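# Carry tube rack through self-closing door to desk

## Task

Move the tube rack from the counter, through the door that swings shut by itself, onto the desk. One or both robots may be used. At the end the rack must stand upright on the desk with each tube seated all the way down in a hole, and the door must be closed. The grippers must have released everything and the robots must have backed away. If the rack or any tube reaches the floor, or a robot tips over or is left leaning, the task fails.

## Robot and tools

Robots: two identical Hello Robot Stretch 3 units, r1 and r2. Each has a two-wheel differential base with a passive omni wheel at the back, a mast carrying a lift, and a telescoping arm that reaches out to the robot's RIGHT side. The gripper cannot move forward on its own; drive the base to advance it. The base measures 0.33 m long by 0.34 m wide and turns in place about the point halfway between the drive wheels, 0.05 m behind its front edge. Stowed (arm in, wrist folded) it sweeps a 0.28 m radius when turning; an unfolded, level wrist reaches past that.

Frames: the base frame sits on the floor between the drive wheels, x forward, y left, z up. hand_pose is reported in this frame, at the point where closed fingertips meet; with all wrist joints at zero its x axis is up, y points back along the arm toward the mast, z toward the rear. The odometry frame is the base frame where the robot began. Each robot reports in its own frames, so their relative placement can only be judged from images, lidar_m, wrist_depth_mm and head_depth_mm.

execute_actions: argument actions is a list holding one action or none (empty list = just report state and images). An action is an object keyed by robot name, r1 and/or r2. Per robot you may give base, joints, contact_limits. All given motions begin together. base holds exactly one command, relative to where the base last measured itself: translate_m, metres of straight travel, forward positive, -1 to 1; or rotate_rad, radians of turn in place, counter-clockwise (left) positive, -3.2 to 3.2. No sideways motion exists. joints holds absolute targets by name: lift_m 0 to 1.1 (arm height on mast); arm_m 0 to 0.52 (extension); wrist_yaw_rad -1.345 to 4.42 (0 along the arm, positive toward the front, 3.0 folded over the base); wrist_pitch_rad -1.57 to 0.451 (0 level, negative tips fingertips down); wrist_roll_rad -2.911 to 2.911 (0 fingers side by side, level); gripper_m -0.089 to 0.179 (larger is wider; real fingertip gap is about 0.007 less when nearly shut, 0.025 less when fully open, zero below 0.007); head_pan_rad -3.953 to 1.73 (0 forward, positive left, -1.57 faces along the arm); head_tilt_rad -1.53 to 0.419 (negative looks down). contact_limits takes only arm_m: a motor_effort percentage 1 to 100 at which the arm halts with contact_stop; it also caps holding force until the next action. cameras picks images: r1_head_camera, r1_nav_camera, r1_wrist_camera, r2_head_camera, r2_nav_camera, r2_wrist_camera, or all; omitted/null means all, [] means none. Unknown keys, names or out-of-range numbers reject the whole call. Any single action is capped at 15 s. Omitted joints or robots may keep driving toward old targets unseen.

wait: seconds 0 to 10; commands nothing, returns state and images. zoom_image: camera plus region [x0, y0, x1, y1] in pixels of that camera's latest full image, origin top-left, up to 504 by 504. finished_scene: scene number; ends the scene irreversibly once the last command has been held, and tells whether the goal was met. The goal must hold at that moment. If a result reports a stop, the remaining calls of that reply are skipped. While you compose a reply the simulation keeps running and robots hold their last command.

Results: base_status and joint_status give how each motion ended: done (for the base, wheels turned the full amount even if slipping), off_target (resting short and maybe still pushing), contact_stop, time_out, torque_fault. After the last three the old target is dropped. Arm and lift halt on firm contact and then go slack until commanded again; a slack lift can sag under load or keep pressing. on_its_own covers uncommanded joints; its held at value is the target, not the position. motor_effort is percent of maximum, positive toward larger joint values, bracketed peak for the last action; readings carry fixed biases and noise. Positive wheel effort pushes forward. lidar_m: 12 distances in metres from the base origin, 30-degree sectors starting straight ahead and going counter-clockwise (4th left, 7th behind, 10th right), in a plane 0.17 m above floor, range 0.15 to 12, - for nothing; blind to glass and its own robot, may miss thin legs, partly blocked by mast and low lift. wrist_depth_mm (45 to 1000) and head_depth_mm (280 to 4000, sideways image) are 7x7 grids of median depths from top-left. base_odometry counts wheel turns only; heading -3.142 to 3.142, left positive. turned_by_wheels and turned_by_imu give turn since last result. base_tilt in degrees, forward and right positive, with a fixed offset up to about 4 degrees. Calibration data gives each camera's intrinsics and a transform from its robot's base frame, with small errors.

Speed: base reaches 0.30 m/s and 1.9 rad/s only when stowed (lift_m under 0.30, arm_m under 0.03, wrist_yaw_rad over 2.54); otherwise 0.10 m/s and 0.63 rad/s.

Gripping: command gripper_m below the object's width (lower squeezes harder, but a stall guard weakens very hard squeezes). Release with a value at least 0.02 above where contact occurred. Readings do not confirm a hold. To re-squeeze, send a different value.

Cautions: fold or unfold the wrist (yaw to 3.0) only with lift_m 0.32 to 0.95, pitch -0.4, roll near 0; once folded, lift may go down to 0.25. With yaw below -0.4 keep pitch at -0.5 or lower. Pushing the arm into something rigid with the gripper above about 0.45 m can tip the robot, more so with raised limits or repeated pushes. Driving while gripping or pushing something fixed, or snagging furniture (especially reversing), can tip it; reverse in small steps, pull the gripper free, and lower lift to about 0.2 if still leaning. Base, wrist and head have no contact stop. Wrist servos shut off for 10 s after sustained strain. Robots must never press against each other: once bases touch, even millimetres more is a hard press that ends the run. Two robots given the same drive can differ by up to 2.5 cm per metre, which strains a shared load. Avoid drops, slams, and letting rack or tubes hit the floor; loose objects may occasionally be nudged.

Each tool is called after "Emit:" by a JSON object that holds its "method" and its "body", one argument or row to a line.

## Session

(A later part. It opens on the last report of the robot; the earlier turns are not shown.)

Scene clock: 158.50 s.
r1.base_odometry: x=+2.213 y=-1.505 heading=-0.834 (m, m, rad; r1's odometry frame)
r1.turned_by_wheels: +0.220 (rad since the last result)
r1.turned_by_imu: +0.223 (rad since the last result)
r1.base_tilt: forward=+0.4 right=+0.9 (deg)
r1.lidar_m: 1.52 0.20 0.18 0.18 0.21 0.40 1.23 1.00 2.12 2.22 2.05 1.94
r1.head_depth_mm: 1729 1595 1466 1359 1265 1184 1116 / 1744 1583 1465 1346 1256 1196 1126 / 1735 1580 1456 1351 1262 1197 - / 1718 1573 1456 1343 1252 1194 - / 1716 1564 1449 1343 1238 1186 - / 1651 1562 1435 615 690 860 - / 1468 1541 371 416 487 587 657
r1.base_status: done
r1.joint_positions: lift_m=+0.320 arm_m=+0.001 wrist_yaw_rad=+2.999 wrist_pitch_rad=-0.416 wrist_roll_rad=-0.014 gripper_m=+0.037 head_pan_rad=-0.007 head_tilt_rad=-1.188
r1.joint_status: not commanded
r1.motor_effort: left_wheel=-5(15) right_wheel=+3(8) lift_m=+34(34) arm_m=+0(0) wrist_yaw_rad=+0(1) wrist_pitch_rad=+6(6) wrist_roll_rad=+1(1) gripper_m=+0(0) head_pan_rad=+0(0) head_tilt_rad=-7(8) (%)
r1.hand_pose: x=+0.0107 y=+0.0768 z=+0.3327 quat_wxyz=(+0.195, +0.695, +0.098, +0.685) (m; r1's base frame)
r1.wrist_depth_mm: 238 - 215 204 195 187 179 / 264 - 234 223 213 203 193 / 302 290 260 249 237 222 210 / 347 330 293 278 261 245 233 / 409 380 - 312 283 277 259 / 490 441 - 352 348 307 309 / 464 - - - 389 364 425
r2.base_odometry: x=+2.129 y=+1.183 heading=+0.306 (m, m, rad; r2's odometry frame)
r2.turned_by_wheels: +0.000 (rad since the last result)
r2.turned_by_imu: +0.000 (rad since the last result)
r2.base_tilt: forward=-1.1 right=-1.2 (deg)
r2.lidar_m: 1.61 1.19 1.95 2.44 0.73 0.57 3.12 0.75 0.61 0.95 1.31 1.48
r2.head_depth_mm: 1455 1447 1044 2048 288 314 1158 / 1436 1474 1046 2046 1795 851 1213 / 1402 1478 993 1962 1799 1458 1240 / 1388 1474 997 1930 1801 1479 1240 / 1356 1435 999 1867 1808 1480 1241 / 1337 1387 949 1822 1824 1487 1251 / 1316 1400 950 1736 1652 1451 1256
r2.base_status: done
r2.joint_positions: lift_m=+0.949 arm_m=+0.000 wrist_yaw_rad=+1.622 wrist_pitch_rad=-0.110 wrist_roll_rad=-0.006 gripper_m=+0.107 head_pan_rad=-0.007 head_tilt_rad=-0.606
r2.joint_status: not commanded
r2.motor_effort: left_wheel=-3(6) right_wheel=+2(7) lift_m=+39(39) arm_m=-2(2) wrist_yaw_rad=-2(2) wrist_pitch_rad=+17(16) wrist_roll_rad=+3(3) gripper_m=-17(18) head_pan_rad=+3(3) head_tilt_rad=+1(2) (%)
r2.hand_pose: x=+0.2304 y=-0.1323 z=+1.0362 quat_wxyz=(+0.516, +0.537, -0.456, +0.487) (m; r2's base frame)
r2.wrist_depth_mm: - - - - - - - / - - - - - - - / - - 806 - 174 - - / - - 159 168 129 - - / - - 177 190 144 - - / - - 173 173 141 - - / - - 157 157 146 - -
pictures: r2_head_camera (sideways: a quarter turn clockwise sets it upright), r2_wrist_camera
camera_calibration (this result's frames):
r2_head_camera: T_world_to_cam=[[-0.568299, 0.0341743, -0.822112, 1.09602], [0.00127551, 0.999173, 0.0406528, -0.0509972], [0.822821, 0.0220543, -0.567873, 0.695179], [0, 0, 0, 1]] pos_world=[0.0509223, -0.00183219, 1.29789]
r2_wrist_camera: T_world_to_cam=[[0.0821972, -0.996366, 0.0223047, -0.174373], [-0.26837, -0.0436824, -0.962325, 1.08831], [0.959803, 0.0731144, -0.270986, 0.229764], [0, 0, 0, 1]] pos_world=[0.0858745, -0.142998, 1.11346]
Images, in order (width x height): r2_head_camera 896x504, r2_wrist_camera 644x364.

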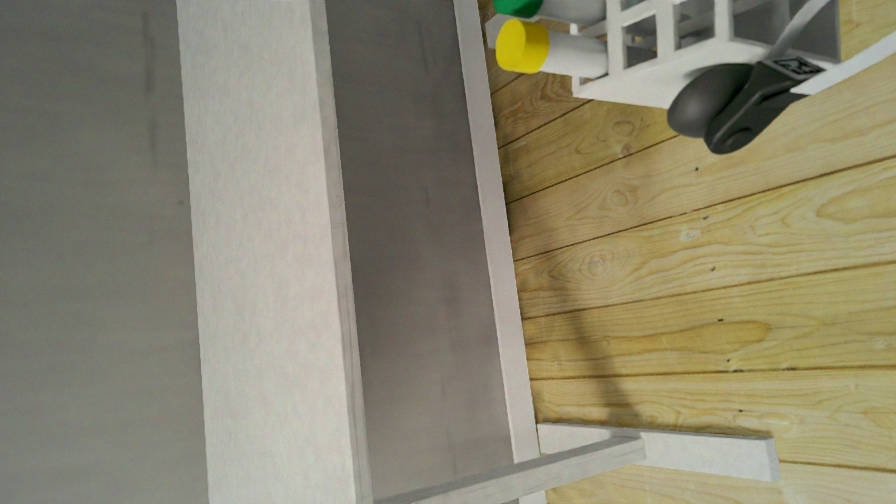

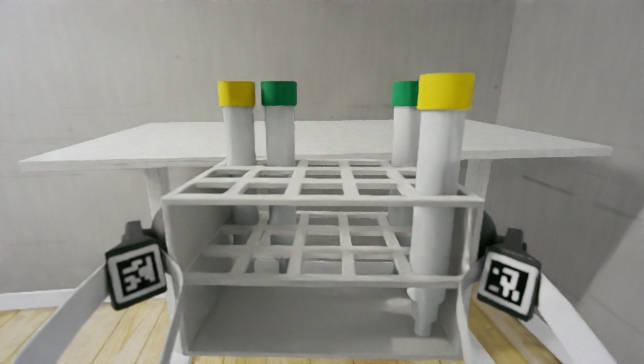

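Emit:
{"method": "execute_actions", "body": {
  "actions": [
    {"r1":{"base":{"translate_m":-0.7}},"r2":{"base":{"translate_m":0.8},"joints":{"head_tilt_rad":-1.2}}}
  ],
  "cameras": ["r2_head_camera","r2_wrist_camera","r1_nav_camera"]
}}

Scene clock: 175.23 s.
r1.base_odometry: x=+1.743 y=-0.986 heading=-0.834 (m, m, rad; r1's odometry frame)
r1.turned_by_wheels: +0.000 (rad since the last result)
r1.turned_by_imu: -0.021 (rad since the last result)
r1.base_tilt: forward=+0.4 right=+0.9 (deg)
r1.lidar_m: - - 0.15 0.33 1.69 1.31 1.77 0.45 0.42 0.20 0.15 -
r1.head_depth_mm: - - - - - 1004 1113 / - - - - - 499 1119 / - - - - - 466 - / - - - - - 417 - / - - - - - 468 - / - - - - - 1139 - / - - - - - 1144 1117
r1.base_status: done
r1.joint_positions: lift_m=+0.320 arm_m=+0.001 wrist_yaw_rad=+3.005 wrist_pitch_rad=-0.416 wrist_roll_rad=-0.014 gripper_m=+0.037 head_pan_rad=-0.007 head_tilt_rad=-1.190
r1.joint_status: not commanded
r1.motor_effort: left_wheel=+2(19) right_wheel=+5(31) lift_m=+31(34) arm_m=+0(1) wrist_yaw_rad=-5(15) wrist_pitch_rad=+6(6) wrist_roll_rad=+1(1) gripper_m=+1(1) head_pan_rad=+0(1) head_tilt_rad=-5(5) (%)
r1.hand_pose: x=+0.0093 y=+0.0771 z=+0.3329 quat_wxyz=(+0.192, +0.695, +0.100, +0.685) (m; r1's base frame)
r1.wrist_depth_mm: - - - 474 212 116 80 / - - - 519 219 118 81 / 947 963 905 567 228 121 82 / 764 741 732 639 234 123 83 / 631 619 - 583 183 125 84 / 532 528 - 528 280 120 85 / 463 - - - 234 121 86
r2.base_odometry: x=+2.892 y=+1.423 heading=+0.305 (m, m, rad; r2's odometry frame)
r2.turned_by_wheels: +0.000 (rad since the last result)
r2.turned_by_imu: +0.006 (rad since the last result)
r2.base_tilt: forward=-1.1 right=-1.2 (deg)
r2.lidar_m: 0.82 0.83 0.56 1.94 2.11 1.31 1.23 1.23 1.28 1.16 0.86 0.91
r2.head_depth_mm: 461 293 321 344 317 305 1102 / 459 416 364 345 319 305 1111 / 460 415 377 346 319 299 - / 463 417 379 347 320 299 - / 465 418 380 348 321 298 - / 465 419 381 349 322 299 1127 / 467 420 382 350 322 300 1107
r2.base_status: done
r2.joint_positions: lift_m=+0.949 arm_m=+0.000 wrist_yaw_rad=+1.622 wrist_pitch_rad=-0.110 wrist_roll_rad=-0.006 gripper_m=+0.107 head_pan_rad=-0.007 head_tilt_rad=-1.185
r2.joint_status: all done
r2.motor_effort: left_wheel=-4(6) right_wheel=+2(7) lift_m=+38(38) arm_m=-2(2) wrist_yaw_rad=-3(2) wrist_pitch_rad=+17(17) wrist_roll_rad=+3(3) gripper_m=-18(17) head_pan_rad=+3(3) head_tilt_rad=-5(25) (%)
r2.hand_pose: x=+0.2304 y=-0.1323 z=+1.0362 quat_wxyz=(+0.516, +0.537, -0.456, +0.487) (m; r2's base frame)
r2.wrist_depth_mm: 651 681 684 698 754 751 783 / 659 691 711 730 745 792 825 / 717 729 744 764 174 854 898 / 565 557 160 167 129 569 555 / 364 365 177 191 145 355 366 / 287 - 172 173 141 - 272 / 217 214 157 157 145 216 217
pictures: r1_nav_camera (sideways: a quarter turn counterclockwise sets it upright), r2_head_camera (sideways: a quarter turn clockwise sets it upright), r2_wrist_camera
camera_calibration (this result's frames):
r1_nav_camera: T_world_to_cam=[[0.929109, -0.0342082, 0.368221, -0.437093], [-0.0169684, -0.998607, -0.0499567, 0.112997], [0.369417, 0.0401671, -0.928395, 1.16132], [0, 0, 0, 1]] pos_world=[-0.0209882, 0.0512404, 1.24476]
r2_head_camera: T_world_to_cam=[[-0.925617, 0.0365092, -0.376696, 0.517848], [0.0243174, 0.999017, 0.0370717, -0.0464455], [0.377679, 0.0251539, -0.925595, 1.16303], [0, 0, 0, 1]] pos_world=[0.0412065, -0.00176119, 1.27329]
r2_wrist_camera: T_world_to_cam=[[0.0821861, -0.996367, 0.0223047, -0.174373], [-0.268371, -0.0436794, -0.962325, 1.08831], [0.959803, 0.0731038, -0.270986, 0.229763], [0, 0, 0, 1]] pos_world=[0.0858746, -0.143, 1.11346]
Images, in order (width x height): r1_nav_camera 672x504, r2_head_camera 896x504, r2_wrist_camera 644x364.

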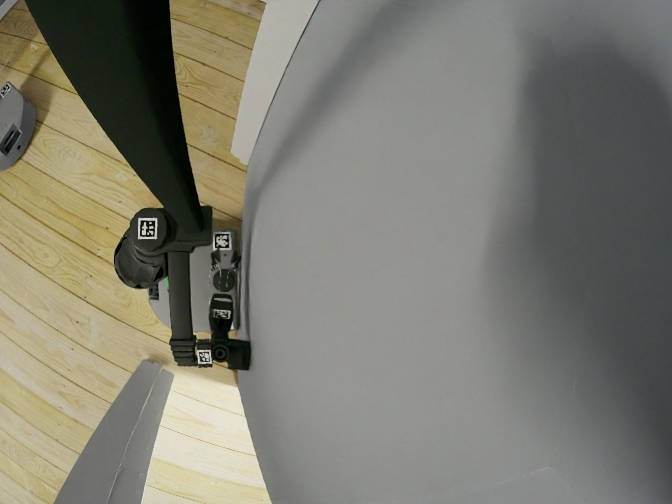

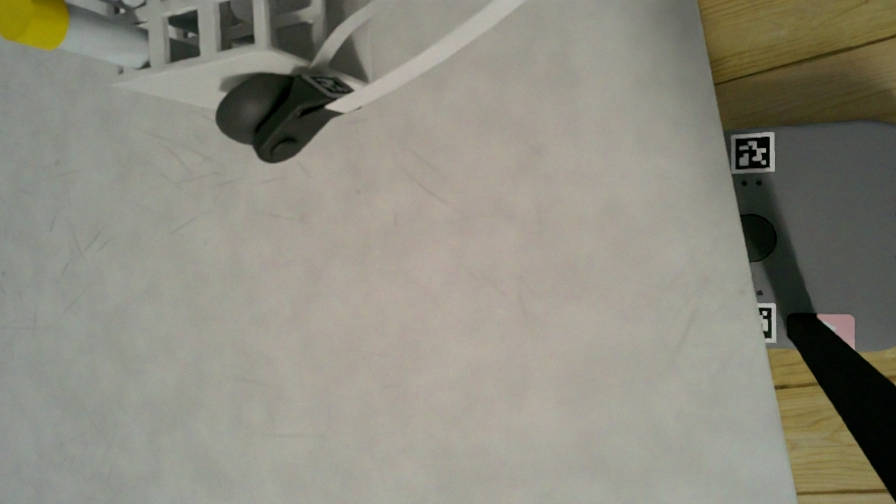

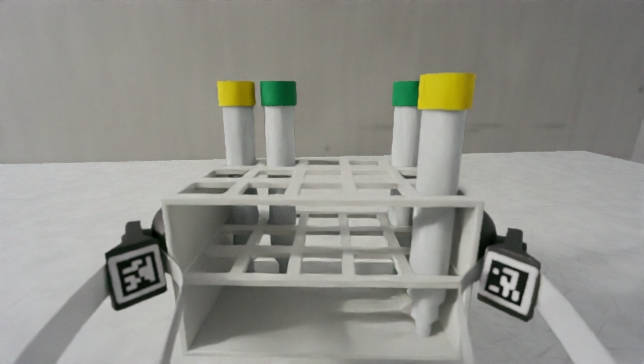

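Emit:
{"method": "execute_actions", "body": {
  "actions": [
    {"r1":{"base":{"translate_m":-0.15}},"r2":{"joints":{"lift_m":0.902}}}
  ],
  "cameras": ["r2_wrist_camera"]
}}

Emit:
{"method": "execute_actions", "body": {
  "actions": [
    {"r1":{"base":{"translate_m":-0.12}},"r2":{"joints":{"gripper_m":0.179}}}
  ],
  "cameras": ["r2_wrist_camera"]
}}

Emit:
{"method": "execute_actions", "body": {
  "actions": [
    {"r1":{"base":{"translate_m":-0.16}},"r2":{"base":{"translate_m":-0.17}}}
  ],
  "cameras": ["r2_wrist_camera","r1_nav_camera"]
}}

Emit:
{"method": "execute_actions", "body": {
  "actions": [
    {"r2":{"joints":{"wrist_yaw_rad":0.1,"lift_m":0.92,"head_tilt_rad":-0.8}}}
  ],
  "cameras": ["r2_head_camera","r1_nav_camera"]
}}

Scene clock: 189.93 s.
r1.base_odometry: x=+1.642 y=-0.875 heading=-0.834 (m, m, rad; r1's odometry frame)
r1.turned_by_wheels: +0.000 (rad since the last result)
r1.turned_by_imu: -0.017 (rad since the last result)
r1.base_tilt: forward=+0.3 right=+0.9 (deg)
r1.lidar_m: - 0.15 0.22 1.38 1.75 1.17 1.63 2.60 0.35 0.19 0.15 -
r1.head_depth_mm: - - - - - 601 980 / - - - - 331 571 1117 / - - - - 360 687 - / - - - - 388 1026 - / - - - - 438 1185 - / - - - - 524 1183 - / - - - 320 701 1164 1122
r1.base_status: done
r1.joint_positions: lift_m=+0.320 arm_m=+0.001 wrist_yaw_rad=+2.997 wrist_pitch_rad=-0.416 wrist_roll_rad=-0.014 gripper_m=+0.037 head_pan_rad=-0.007 head_tilt_rad=-1.190
r1.joint_status: not commanded
r1.motor_effort: left_wheel=+1(16) right_wheel=+1(34) lift_m=+31(31) arm_m=+0(1) wrist_yaw_rad=+4(15) wrist_pitch_rad=+6(7) wrist_roll_rad=+1(1) gripper_m=+0(1) head_pan_rad=+1(0) head_tilt_rad=-5(5) (%)
r1.hand_pose: x=+0.0112 y=+0.0768 z=+0.3329 quat_wxyz=(+0.195, +0.696, +0.097, +0.684) (m; r1's base frame)
r1.wrist_depth_mm: - - - - 493 267 154 / - - - - 535 259 151 / 981 932 916 895 580 254 149 / 754 747 733 724 617 247 148 / 633 612 - 592 424 241 145 / 535 529 - 525 484 218 143 / 473 - - - 433 214 141
r2.base_odometry: x=+2.892 y=+1.423 heading=+0.305 (m, m, rad; r2's odometry frame)
r2.turned_by_wheels: +0.000 (rad since the last result)
r2.turned_by_imu: -0.001 (rad since the last result)
r2.base_tilt: forward=-1.1 right=-1.2 (deg)
r2.lidar_m: 0.82 0.83 0.56 1.93 2.11 1.31 1.09 1.22 1.28 1.16 0.86 0.91
r2.head_depth_mm: 458 305 327 344 314 305 1098 / 459 414 311 344 318 306 1107 / 461 416 378 346 319 300 - / 462 417 379 347 320 299 - / 463 417 380 348 321 298 - / 465 420 381 349 322 299 1126 / 467 421 382 350 322 299 1106
r2.base_status: not commanded
r2.joint_positions: lift_m=+0.902 arm_m=+0.000 wrist_yaw_rad=+1.622 wrist_pitch_rad=-0.109 wrist_roll_rad=-0.006 gripper_m=+0.107 head_pan_rad=-0.007 head_tilt_rad=-1.185
r2.joint_status: all done
r2.motor_effort: left_wheel=-4(4) right_wheel=+2(2) lift_m=+18(35) arm_m=-2(2) wrist_yaw_rad=-1(2) wrist_pitch_rad=+16(17) wrist_roll_rad=+3(3) gripper_m=-17(17) head_pan_rad=+4(3) head_tilt_rad=-5(5) (%)
r2.hand_pose: x=+0.2304 y=-0.1324 z=+0.9894 quat_wxyz=(+0.516, +0.537, -0.457, +0.487) (m; r2's base frame)
r2.wrist_depth_mm: 643 659 680 711 721 756 786 / 686 693 717 750 754 802 821 / 711 714 593 767 173 823 846 / 405 403 162 163 128 406 404 / 263 262 161 189 145 255 263 / 206 - 171 171 141 - 194 / - 155 149 150 145 155 155
pictures: r2_wrist_camera
camera_calibration (this result's frames):
r2_wrist_camera: T_world_to_cam=[[0.0821408, -0.996375, 0.0221228, -0.173142], [-0.267709, -0.0434409, -0.96252, 1.04332], [0.959992, 0.0731396, -0.270307, 0.216326], [0, 0, 0, 1]] pos_world=[0.0858575, -0.143014, 1.06652]
Images, in order (width x height): r2_wrist_camera 644x364.

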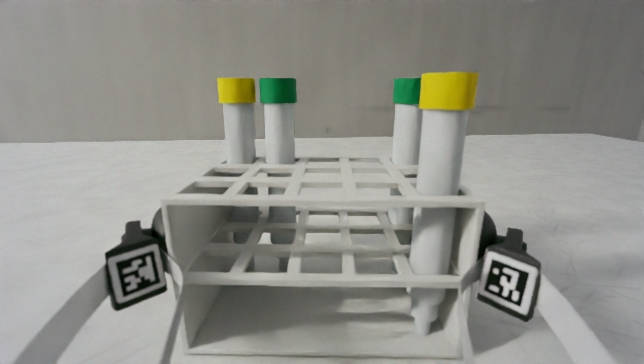

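Scene clock: 192.30 s.
r1.base_odometry: x=+1.561 y=-0.786 heading=-0.834 (m, m, rad; r1's odometry frame)
r1.turned_by_wheels: +0.000 (rad since the last result)
r1.turned_by_imu: +0.000 (rad since the last result)
r1.base_tilt: forward=+0.4 right=+0.9 (deg)
r1.lidar_m: 0.15 0.19 0.42 1.43 1.81 1.06 1.98 2.49 0.55 0.24 0.16 0.15
r1.head_depth_mm: - - - - 375 793 1098 / - - - 304 437 842 1110 / - - - 325 522 1089 - / - - - 345 645 1197 - / - - - 387 850 1189 - / - - 305 451 1211 1181 - / - - 326 542 1228 1166 1119
r1.base_status: done
r1.joint_positions: lift_m=+0.320 arm_m=+0.001 wrist_yaw_rad=+2.997 wrist_pitch_rad=-0.416 wrist_roll_rad=-0.014 gripper_m=+0.037 head_pan_rad=-0.007 head_tilt_rad=-1.190
r1.joint_status: not commanded
r1.motor_effort: left_wheel=+1(3) right_wheel=-1(5) lift_m=+31(31) arm_m=+0(0) wrist_yaw_rad=+3(4) wrist_pitch_rad=+6(6) wrist_roll_rad=+1(1) gripper_m=+0(0) head_pan_rad=+0(0) head_tilt_rad=-6(5) (%)
r1.hand_pose: x=+0.0112 y=+0.0768 z=+0.3329 quat_wxyz=(+0.195, +0.696, +0.097, +0.685) (m; r1's base frame)
r1.wrist_depth_mm: - - - - - 495 288 / - - - - - 527 278 / 984 962 908 894 858 523 267 / 761 743 717 721 690 492 258 / 632 617 - 594 605 453 247 / 539 525 - 531 487 391 239 / 471 - - - 441 374 231
r2.base_odometry: x=+2.892 y=+1.423 heading=+0.305 (m, m, rad; r2's odometry frame)
r2.turned_by_wheels: +0.000 (rad since the last result)
r2.turned_by_imu: +0.000 (rad since the last result)
r2.base_tilt: forward=-1.1 right=-1.2 (deg)
r2.lidar_m: 0.82 0.83 0.56 1.94 2.11 1.31 0.99 1.22 1.28 1.16 0.86 0.91
r2.head_depth_mm: 458 304 317 344 316 305 1097 / 458 415 331 344 319 305 1108 / 462 415 387 346 319 299 - / 463 417 378 347 320 299 - / 464 417 380 347 321 298 - / 466 419 381 349 322 298 1118 / 468 421 382 350 322 299 1112
r2.base_status: not commanded
r2.joint_positions: lift_m=+0.902 arm_m=+0.000 wrist_yaw_rad=+1.622 wrist_pitch_rad=-0.105 wrist_roll_rad=-0.006 gripper_m=+0.179 head_pan_rad=-0.007 head_tilt_rad=-1.185
r2.joint_status: all done
r2.motor_effort: left_wheel=-4(3) right_wheel=+2(2) lift_m=+18(18) arm_m=-2(2) wrist_yaw_rad=-1(1) wrist_pitch_rad=+14(16) wrist_roll_rad=+3(3) gripper_m=+0(84) head_pan_rad=+3(3) head_tilt_rad=-5(5) (%)
r2.hand_pose: x=+0.2306 y=-0.1323 z=+0.9904 quat_wxyz=(+0.515, +0.536, -0.458, +0.488) (m; r2's base frame)
r2.wrist_depth_mm: 633 655 680 714 735 738 799 / 682 710 702 728 765 813 818 / 700 720 604 756 171 805 870 / 408 412 168 151 127 414 415 / 278 233 178 188 145 234 269 / - 183 174 174 142 187 203 / 157 155 152 152 147 156 150
pictures: r2_wrist_camera
camera_calibration (this result's frames):
r2_wrist_camera: T_world_to_cam=[[0.0820492, -0.99638, 0.0222439, -0.173271], [-0.264062, -0.0432555, -0.963535, 1.04448], [0.961009, 0.0731835, -0.266655, 0.212551], [0, 0, 0, 1]] pos_world=[0.0857608, -0.143019, 1.06693]
Images, in order (width x height): r2_wrist_camera 644x364.

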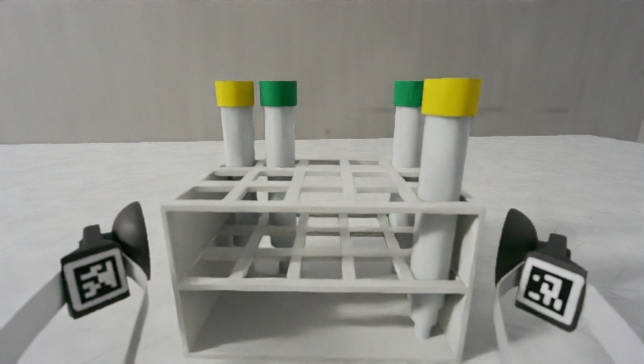

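Scene clock: 195.30 s.
r1.base_odometry: x=+1.453 y=-0.668 heading=-0.834 (m, m, rad; r1's odometry frame)
r1.turned_by_wheels: +0.000 (rad since the last result)
r1.turned_by_imu: +0.000 (rad since the last result)
r1.base_tilt: forward=+0.4 right=+0.9 (deg)
r1.lidar_m: 0.30 0.38 0.67 1.49 1.89 0.76 1.82 2.30 1.56 0.35 0.32 0.30
r1.head_depth_mm: 290 332 416 558 832 1151 1117 / 297 350 446 615 993 1189 1118 / 305 372 480 683 1178 1199 - / 318 395 522 769 1232 1195 - / 336 422 570 879 1250 1197 - / 355 453 627 1026 1248 1176 - / 377 489 700 1223 1252 1166 1113
r1.base_status: done
r1.joint_positions: lift_m=+0.320 arm_m=+0.001 wrist_yaw_rad=+2.997 wrist_pitch_rad=-0.416 wrist_roll_rad=-0.014 gripper_m=+0.037 head_pan_rad=-0.007 head_tilt_rad=-1.190
r1.joint_status: not commanded
r1.motor_effort: left_wheel=+1(4) right_wheel=-1(5) lift_m=+31(31) arm_m=+1(0) wrist_yaw_rad=+2(3) wrist_pitch_rad=+6(6) wrist_roll_rad=+1(1) gripper_m=+1(0) head_pan_rad=+0(1) head_tilt_rad=-5(5) (%)
r1.hand_pose: x=+0.0112 y=+0.0768 z=+0.3329 quat_wxyz=(+0.195, +0.696, +0.097, +0.685) (m; r1's base frame)
r1.wrist_depth_mm: - - - - - 910 520 / - - - - - 879 542 / 625 906 911 886 874 744 534 / 548 686 726 718 702 685 510 / 540 616 - 595 607 576 502 / 536 527 - 530 493 501 465 / 467 - - - 446 439 427
r2.base_odometry: x=+2.730 y=+1.372 heading=+0.305 (m, m, rad; r2's odometry frame)
r2.turned_by_wheels: +0.000 (rad since the last result)
r2.turned_by_imu: -0.002 (rad since the last result)
r2.base_tilt: forward=-1.1 right=-1.2 (deg)
r2.lidar_m: 0.99 0.68 0.66 2.32 1.81 1.14 0.68 1.08 1.25 1.19 0.97 0.98
r2.head_depth_mm: 390 413 376 1380 1267 1177 1108 / 383 414 379 1367 1264 1179 1105 / 461 415 388 1372 1274 1202 - / 463 416 380 1360 1273 1199 - / 464 417 380 1338 1278 1205 - / 465 419 381 1342 1284 1190 1129 / 467 420 382 363 1271 1193 1128
r2.base_status: done
r2.joint_positions: lift_m=+0.902 arm_m=+0.000 wrist_yaw_rad=+1.622 wrist_pitch_rad=-0.105 wrist_roll_rad=-0.006 gripper_m=+0.179 head_pan_rad=-0.007 head_tilt_rad=-1.185
r2.joint_status: not commanded
r2.motor_effort: left_wheel=-2(10) right_wheel=+2(3) lift_m=+18(17) arm_m=-2(2) wrist_yaw_rad=-2(2) wrist_pitch_rad=+14(14) wrist_roll_rad=+3(3) gripper_m=+1(0) head_pan_rad=+2(3) head_tilt_rad=-5(5) (%)
r2.hand_pose: x=+0.2306 y=-0.1323 z=+0.9904 quat_wxyz=(+0.515, +0.536, -0.458, +0.488) (m; r2's base frame)
r2.wrist_depth_mm: 777 810 825 872 898 925 932 / 813 837 852 901 953 966 980 / 839 862 914 353 730 891 925 / 405 414 410 355 377 416 415 / 277 287 266 266 266 276 267 / - 191 197 197 197 197 204 / 162 166 172 179 188 - 745
pictures: r1_nav_camera (sideways: a quarter turn counterclockwise sets it upright), r2_wrist_camera
camera_calibration (this result's frames):
r1_nav_camera: T_world_to_cam=[[0.929077, -0.0342082, 0.368301, -0.437196], [-0.0169643, -0.998607, -0.0499576, 0.112998], [0.369497, 0.0401665, -0.928364, 1.16128], [0, 0, 0, 1]] pos_world=[-0.0209833, 0.0512404, 1.24476]
r2_wrist_camera: T_world_to_cam=[[0.0820441, -0.99638, 0.0222514, -0.173279], [-0.263824, -0.0432432, -0.963601, 1.04456], [0.961075, 0.0731874, -0.266417, 0.212305], [0, 0, 0, 1]] pos_world=[0.0857545, -0.14302, 1.06695]
Images, in order (width x height): r1_nav_camera 672x504, r2_wrist_camera 644x364.

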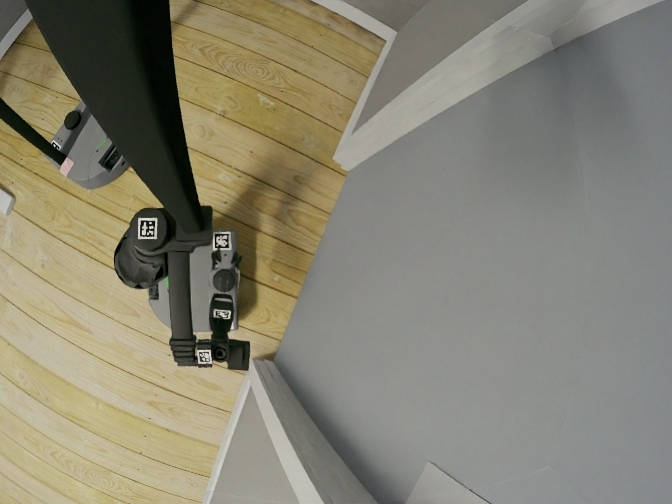

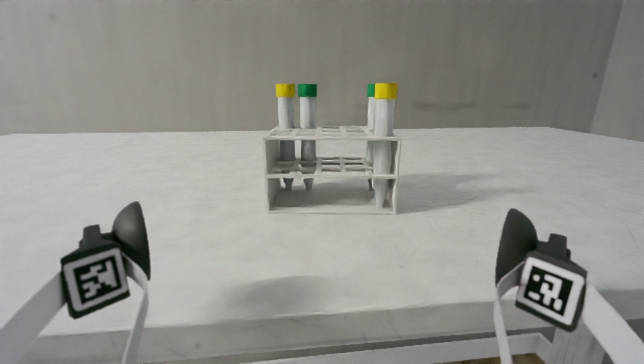

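Scene clock: 197.07 s.
r1.base_odometry: x=+1.453 y=-0.668 heading=-0.834 (m, m, rad; r1's odometry frame)
r1.turned_by_wheels: +0.000 (rad since the last result)
r1.turned_by_imu: +0.000 (rad since the last result)
r1.base_tilt: forward=+0.4 right=+0.8 (deg)
r1.lidar_m: 0.30 0.38 0.67 1.49 1.89 0.76 1.82 2.31 1.55 0.35 0.32 0.30
r1.head_depth_mm: 290 332 416 559 827 1156 1118 / 297 350 445 615 992 1192 1122 / 304 371 481 684 1176 1204 - / 319 395 521 770 1227 1199 - / 336 423 571 880 1248 1191 - / 355 453 627 1031 1248 1181 - / 377 490 700 1230 1241 1164 1120
r1.base_status: not commanded
r1.joint_positions: lift_m=+0.320 arm_m=+0.001 wrist_yaw_rad=+2.997 wrist_pitch_rad=-0.416 wrist_roll_rad=-0.014 gripper_m=+0.037 head_pan_rad=-0.007 head_tilt_rad=-1.190
r1.joint_status: not commanded
r1.motor_effort: left_wheel=+1(1) right_wheel=-1(1) lift_m=+31(31) arm_m=+0(0) wrist_yaw_rad=+3(2) wrist_pitch_rad=+6(6) wrist_roll_rad=+1(1) gripper_m=+1(0) head_pan_rad=+0(1) head_tilt_rad=-7(6) (%)
r1.hand_pose: x=+0.0112 y=+0.0768 z=+0.3329 quat_wxyz=(+0.195, +0.696, +0.097, +0.685) (m; r1's base frame)
r1.wrist_depth_mm: - - - - - 942 514 / - - - - - 862 539 / 632 897 900 882 873 754 538 / 552 684 731 719 704 677 515 / 530 607 - 601 607 580 499 / 536 532 - 534 494 508 473 / 468 - - - 446 436 420
r2.base_odometry: x=+2.730 y=+1.372 heading=+0.305 (m, m, rad; r2's odometry frame)
r2.turned_by_wheels: +0.000 (rad since the last result)
r2.turned_by_imu: +0.000 (rad since the last result)
r2.base_tilt: forward=-1.1 right=-1.2 (deg)
r2.lidar_m: 0.99 0.68 0.66 2.32 1.82 1.15 0.69 1.08 1.25 1.19 0.97 0.99
r2.head_depth_mm: 912 760 580 454 391 1250 1143 / 892 767 436 450 392 1248 1148 / 875 771 585 470 393 1236 1153 / 863 779 585 472 395 362 1145 / 846 780 592 475 395 362 1152 / 830 787 592 476 398 355 1154 / 820 788 597 477 398 350 1156
r2.base_status: not commanded
r2.joint_positions: lift_m=+0.920 arm_m=+0.000 wrist_yaw_rad=+0.102 wrist_pitch_rad=-0.104 wrist_roll_rad=-0.006 gripper_m=+0.179 head_pan_rad=-0.007 head_tilt_rad=-0.804
r2.joint_status: all done
r2.motor_effort: left_wheel=-3(2) right_wheel=+2(3) lift_m=+38(39) arm_m=-2(2) wrist_yaw_rad=-3(5) wrist_pitch_rad=+13(14) wrist_roll_rad=+3(3) gripper_m=+1(0) head_pan_rad=+3(3) head_tilt_rad=+1(17) (%)
r2.hand_pose: x=+0.0043 y=-0.3963 z=+1.0078 quat_wxyz=(+0.709, +0.073, -0.701, -0.001) (m; r2's base frame)
r2.wrist_depth_mm: 830 844 861 882 901 902 932 / 853 853 902 912 954 956 933 / 896 912 923 991 967 996 978 / 477 557 993 - - - - / 328 - - - - - - / - - - - - - 967 / - - - - - - -
pictures: r1_nav_camera (sideways: a quarter turn counterclockwise sets it upright), r2_head_camera (sideways: a quarter turn clockwise sets it upright)
camera_calibration (this result's frames):
r1_nav_camera: T_world_to_cam=[[0.929077, -0.0342082, 0.368301, -0.437196], [-0.0169643, -0.998607, -0.0499576, 0.112998], [0.369497, 0.0401665, -0.928364, 1.16128], [0, 0, 0, 1]] pos_world=[-0.0209833, 0.0512404, 1.24476]
r2_head_camera: T_world_to_cam=[[-0.718919, 0.0351081, -0.694207, 0.93022], [0.00924398, 0.999118, 0.0409553, -0.0514292], [0.695032, 0.0230263, -0.71861, 0.892035], [0, 0, 0, 1]] pos_world=[0.049235, -0.00181468, 1.2889]
Images, in order (width x height): r1_nav_camera 672x504, r2_head_camera 896x504.

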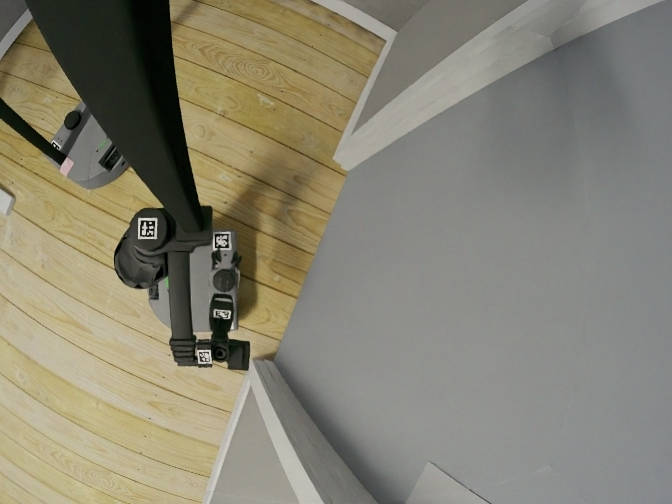

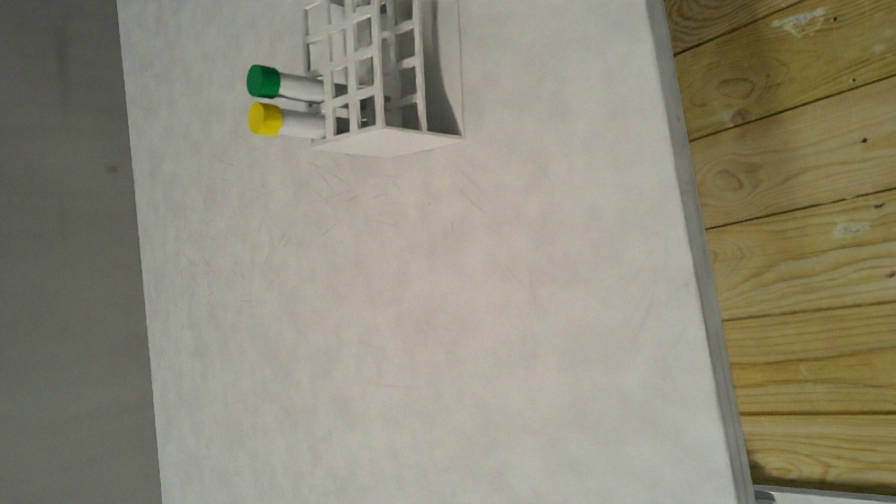

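Emit:
{"method": "finished_scene", "body": {
  "scene": 2
}}

The scene is finished: the task was done.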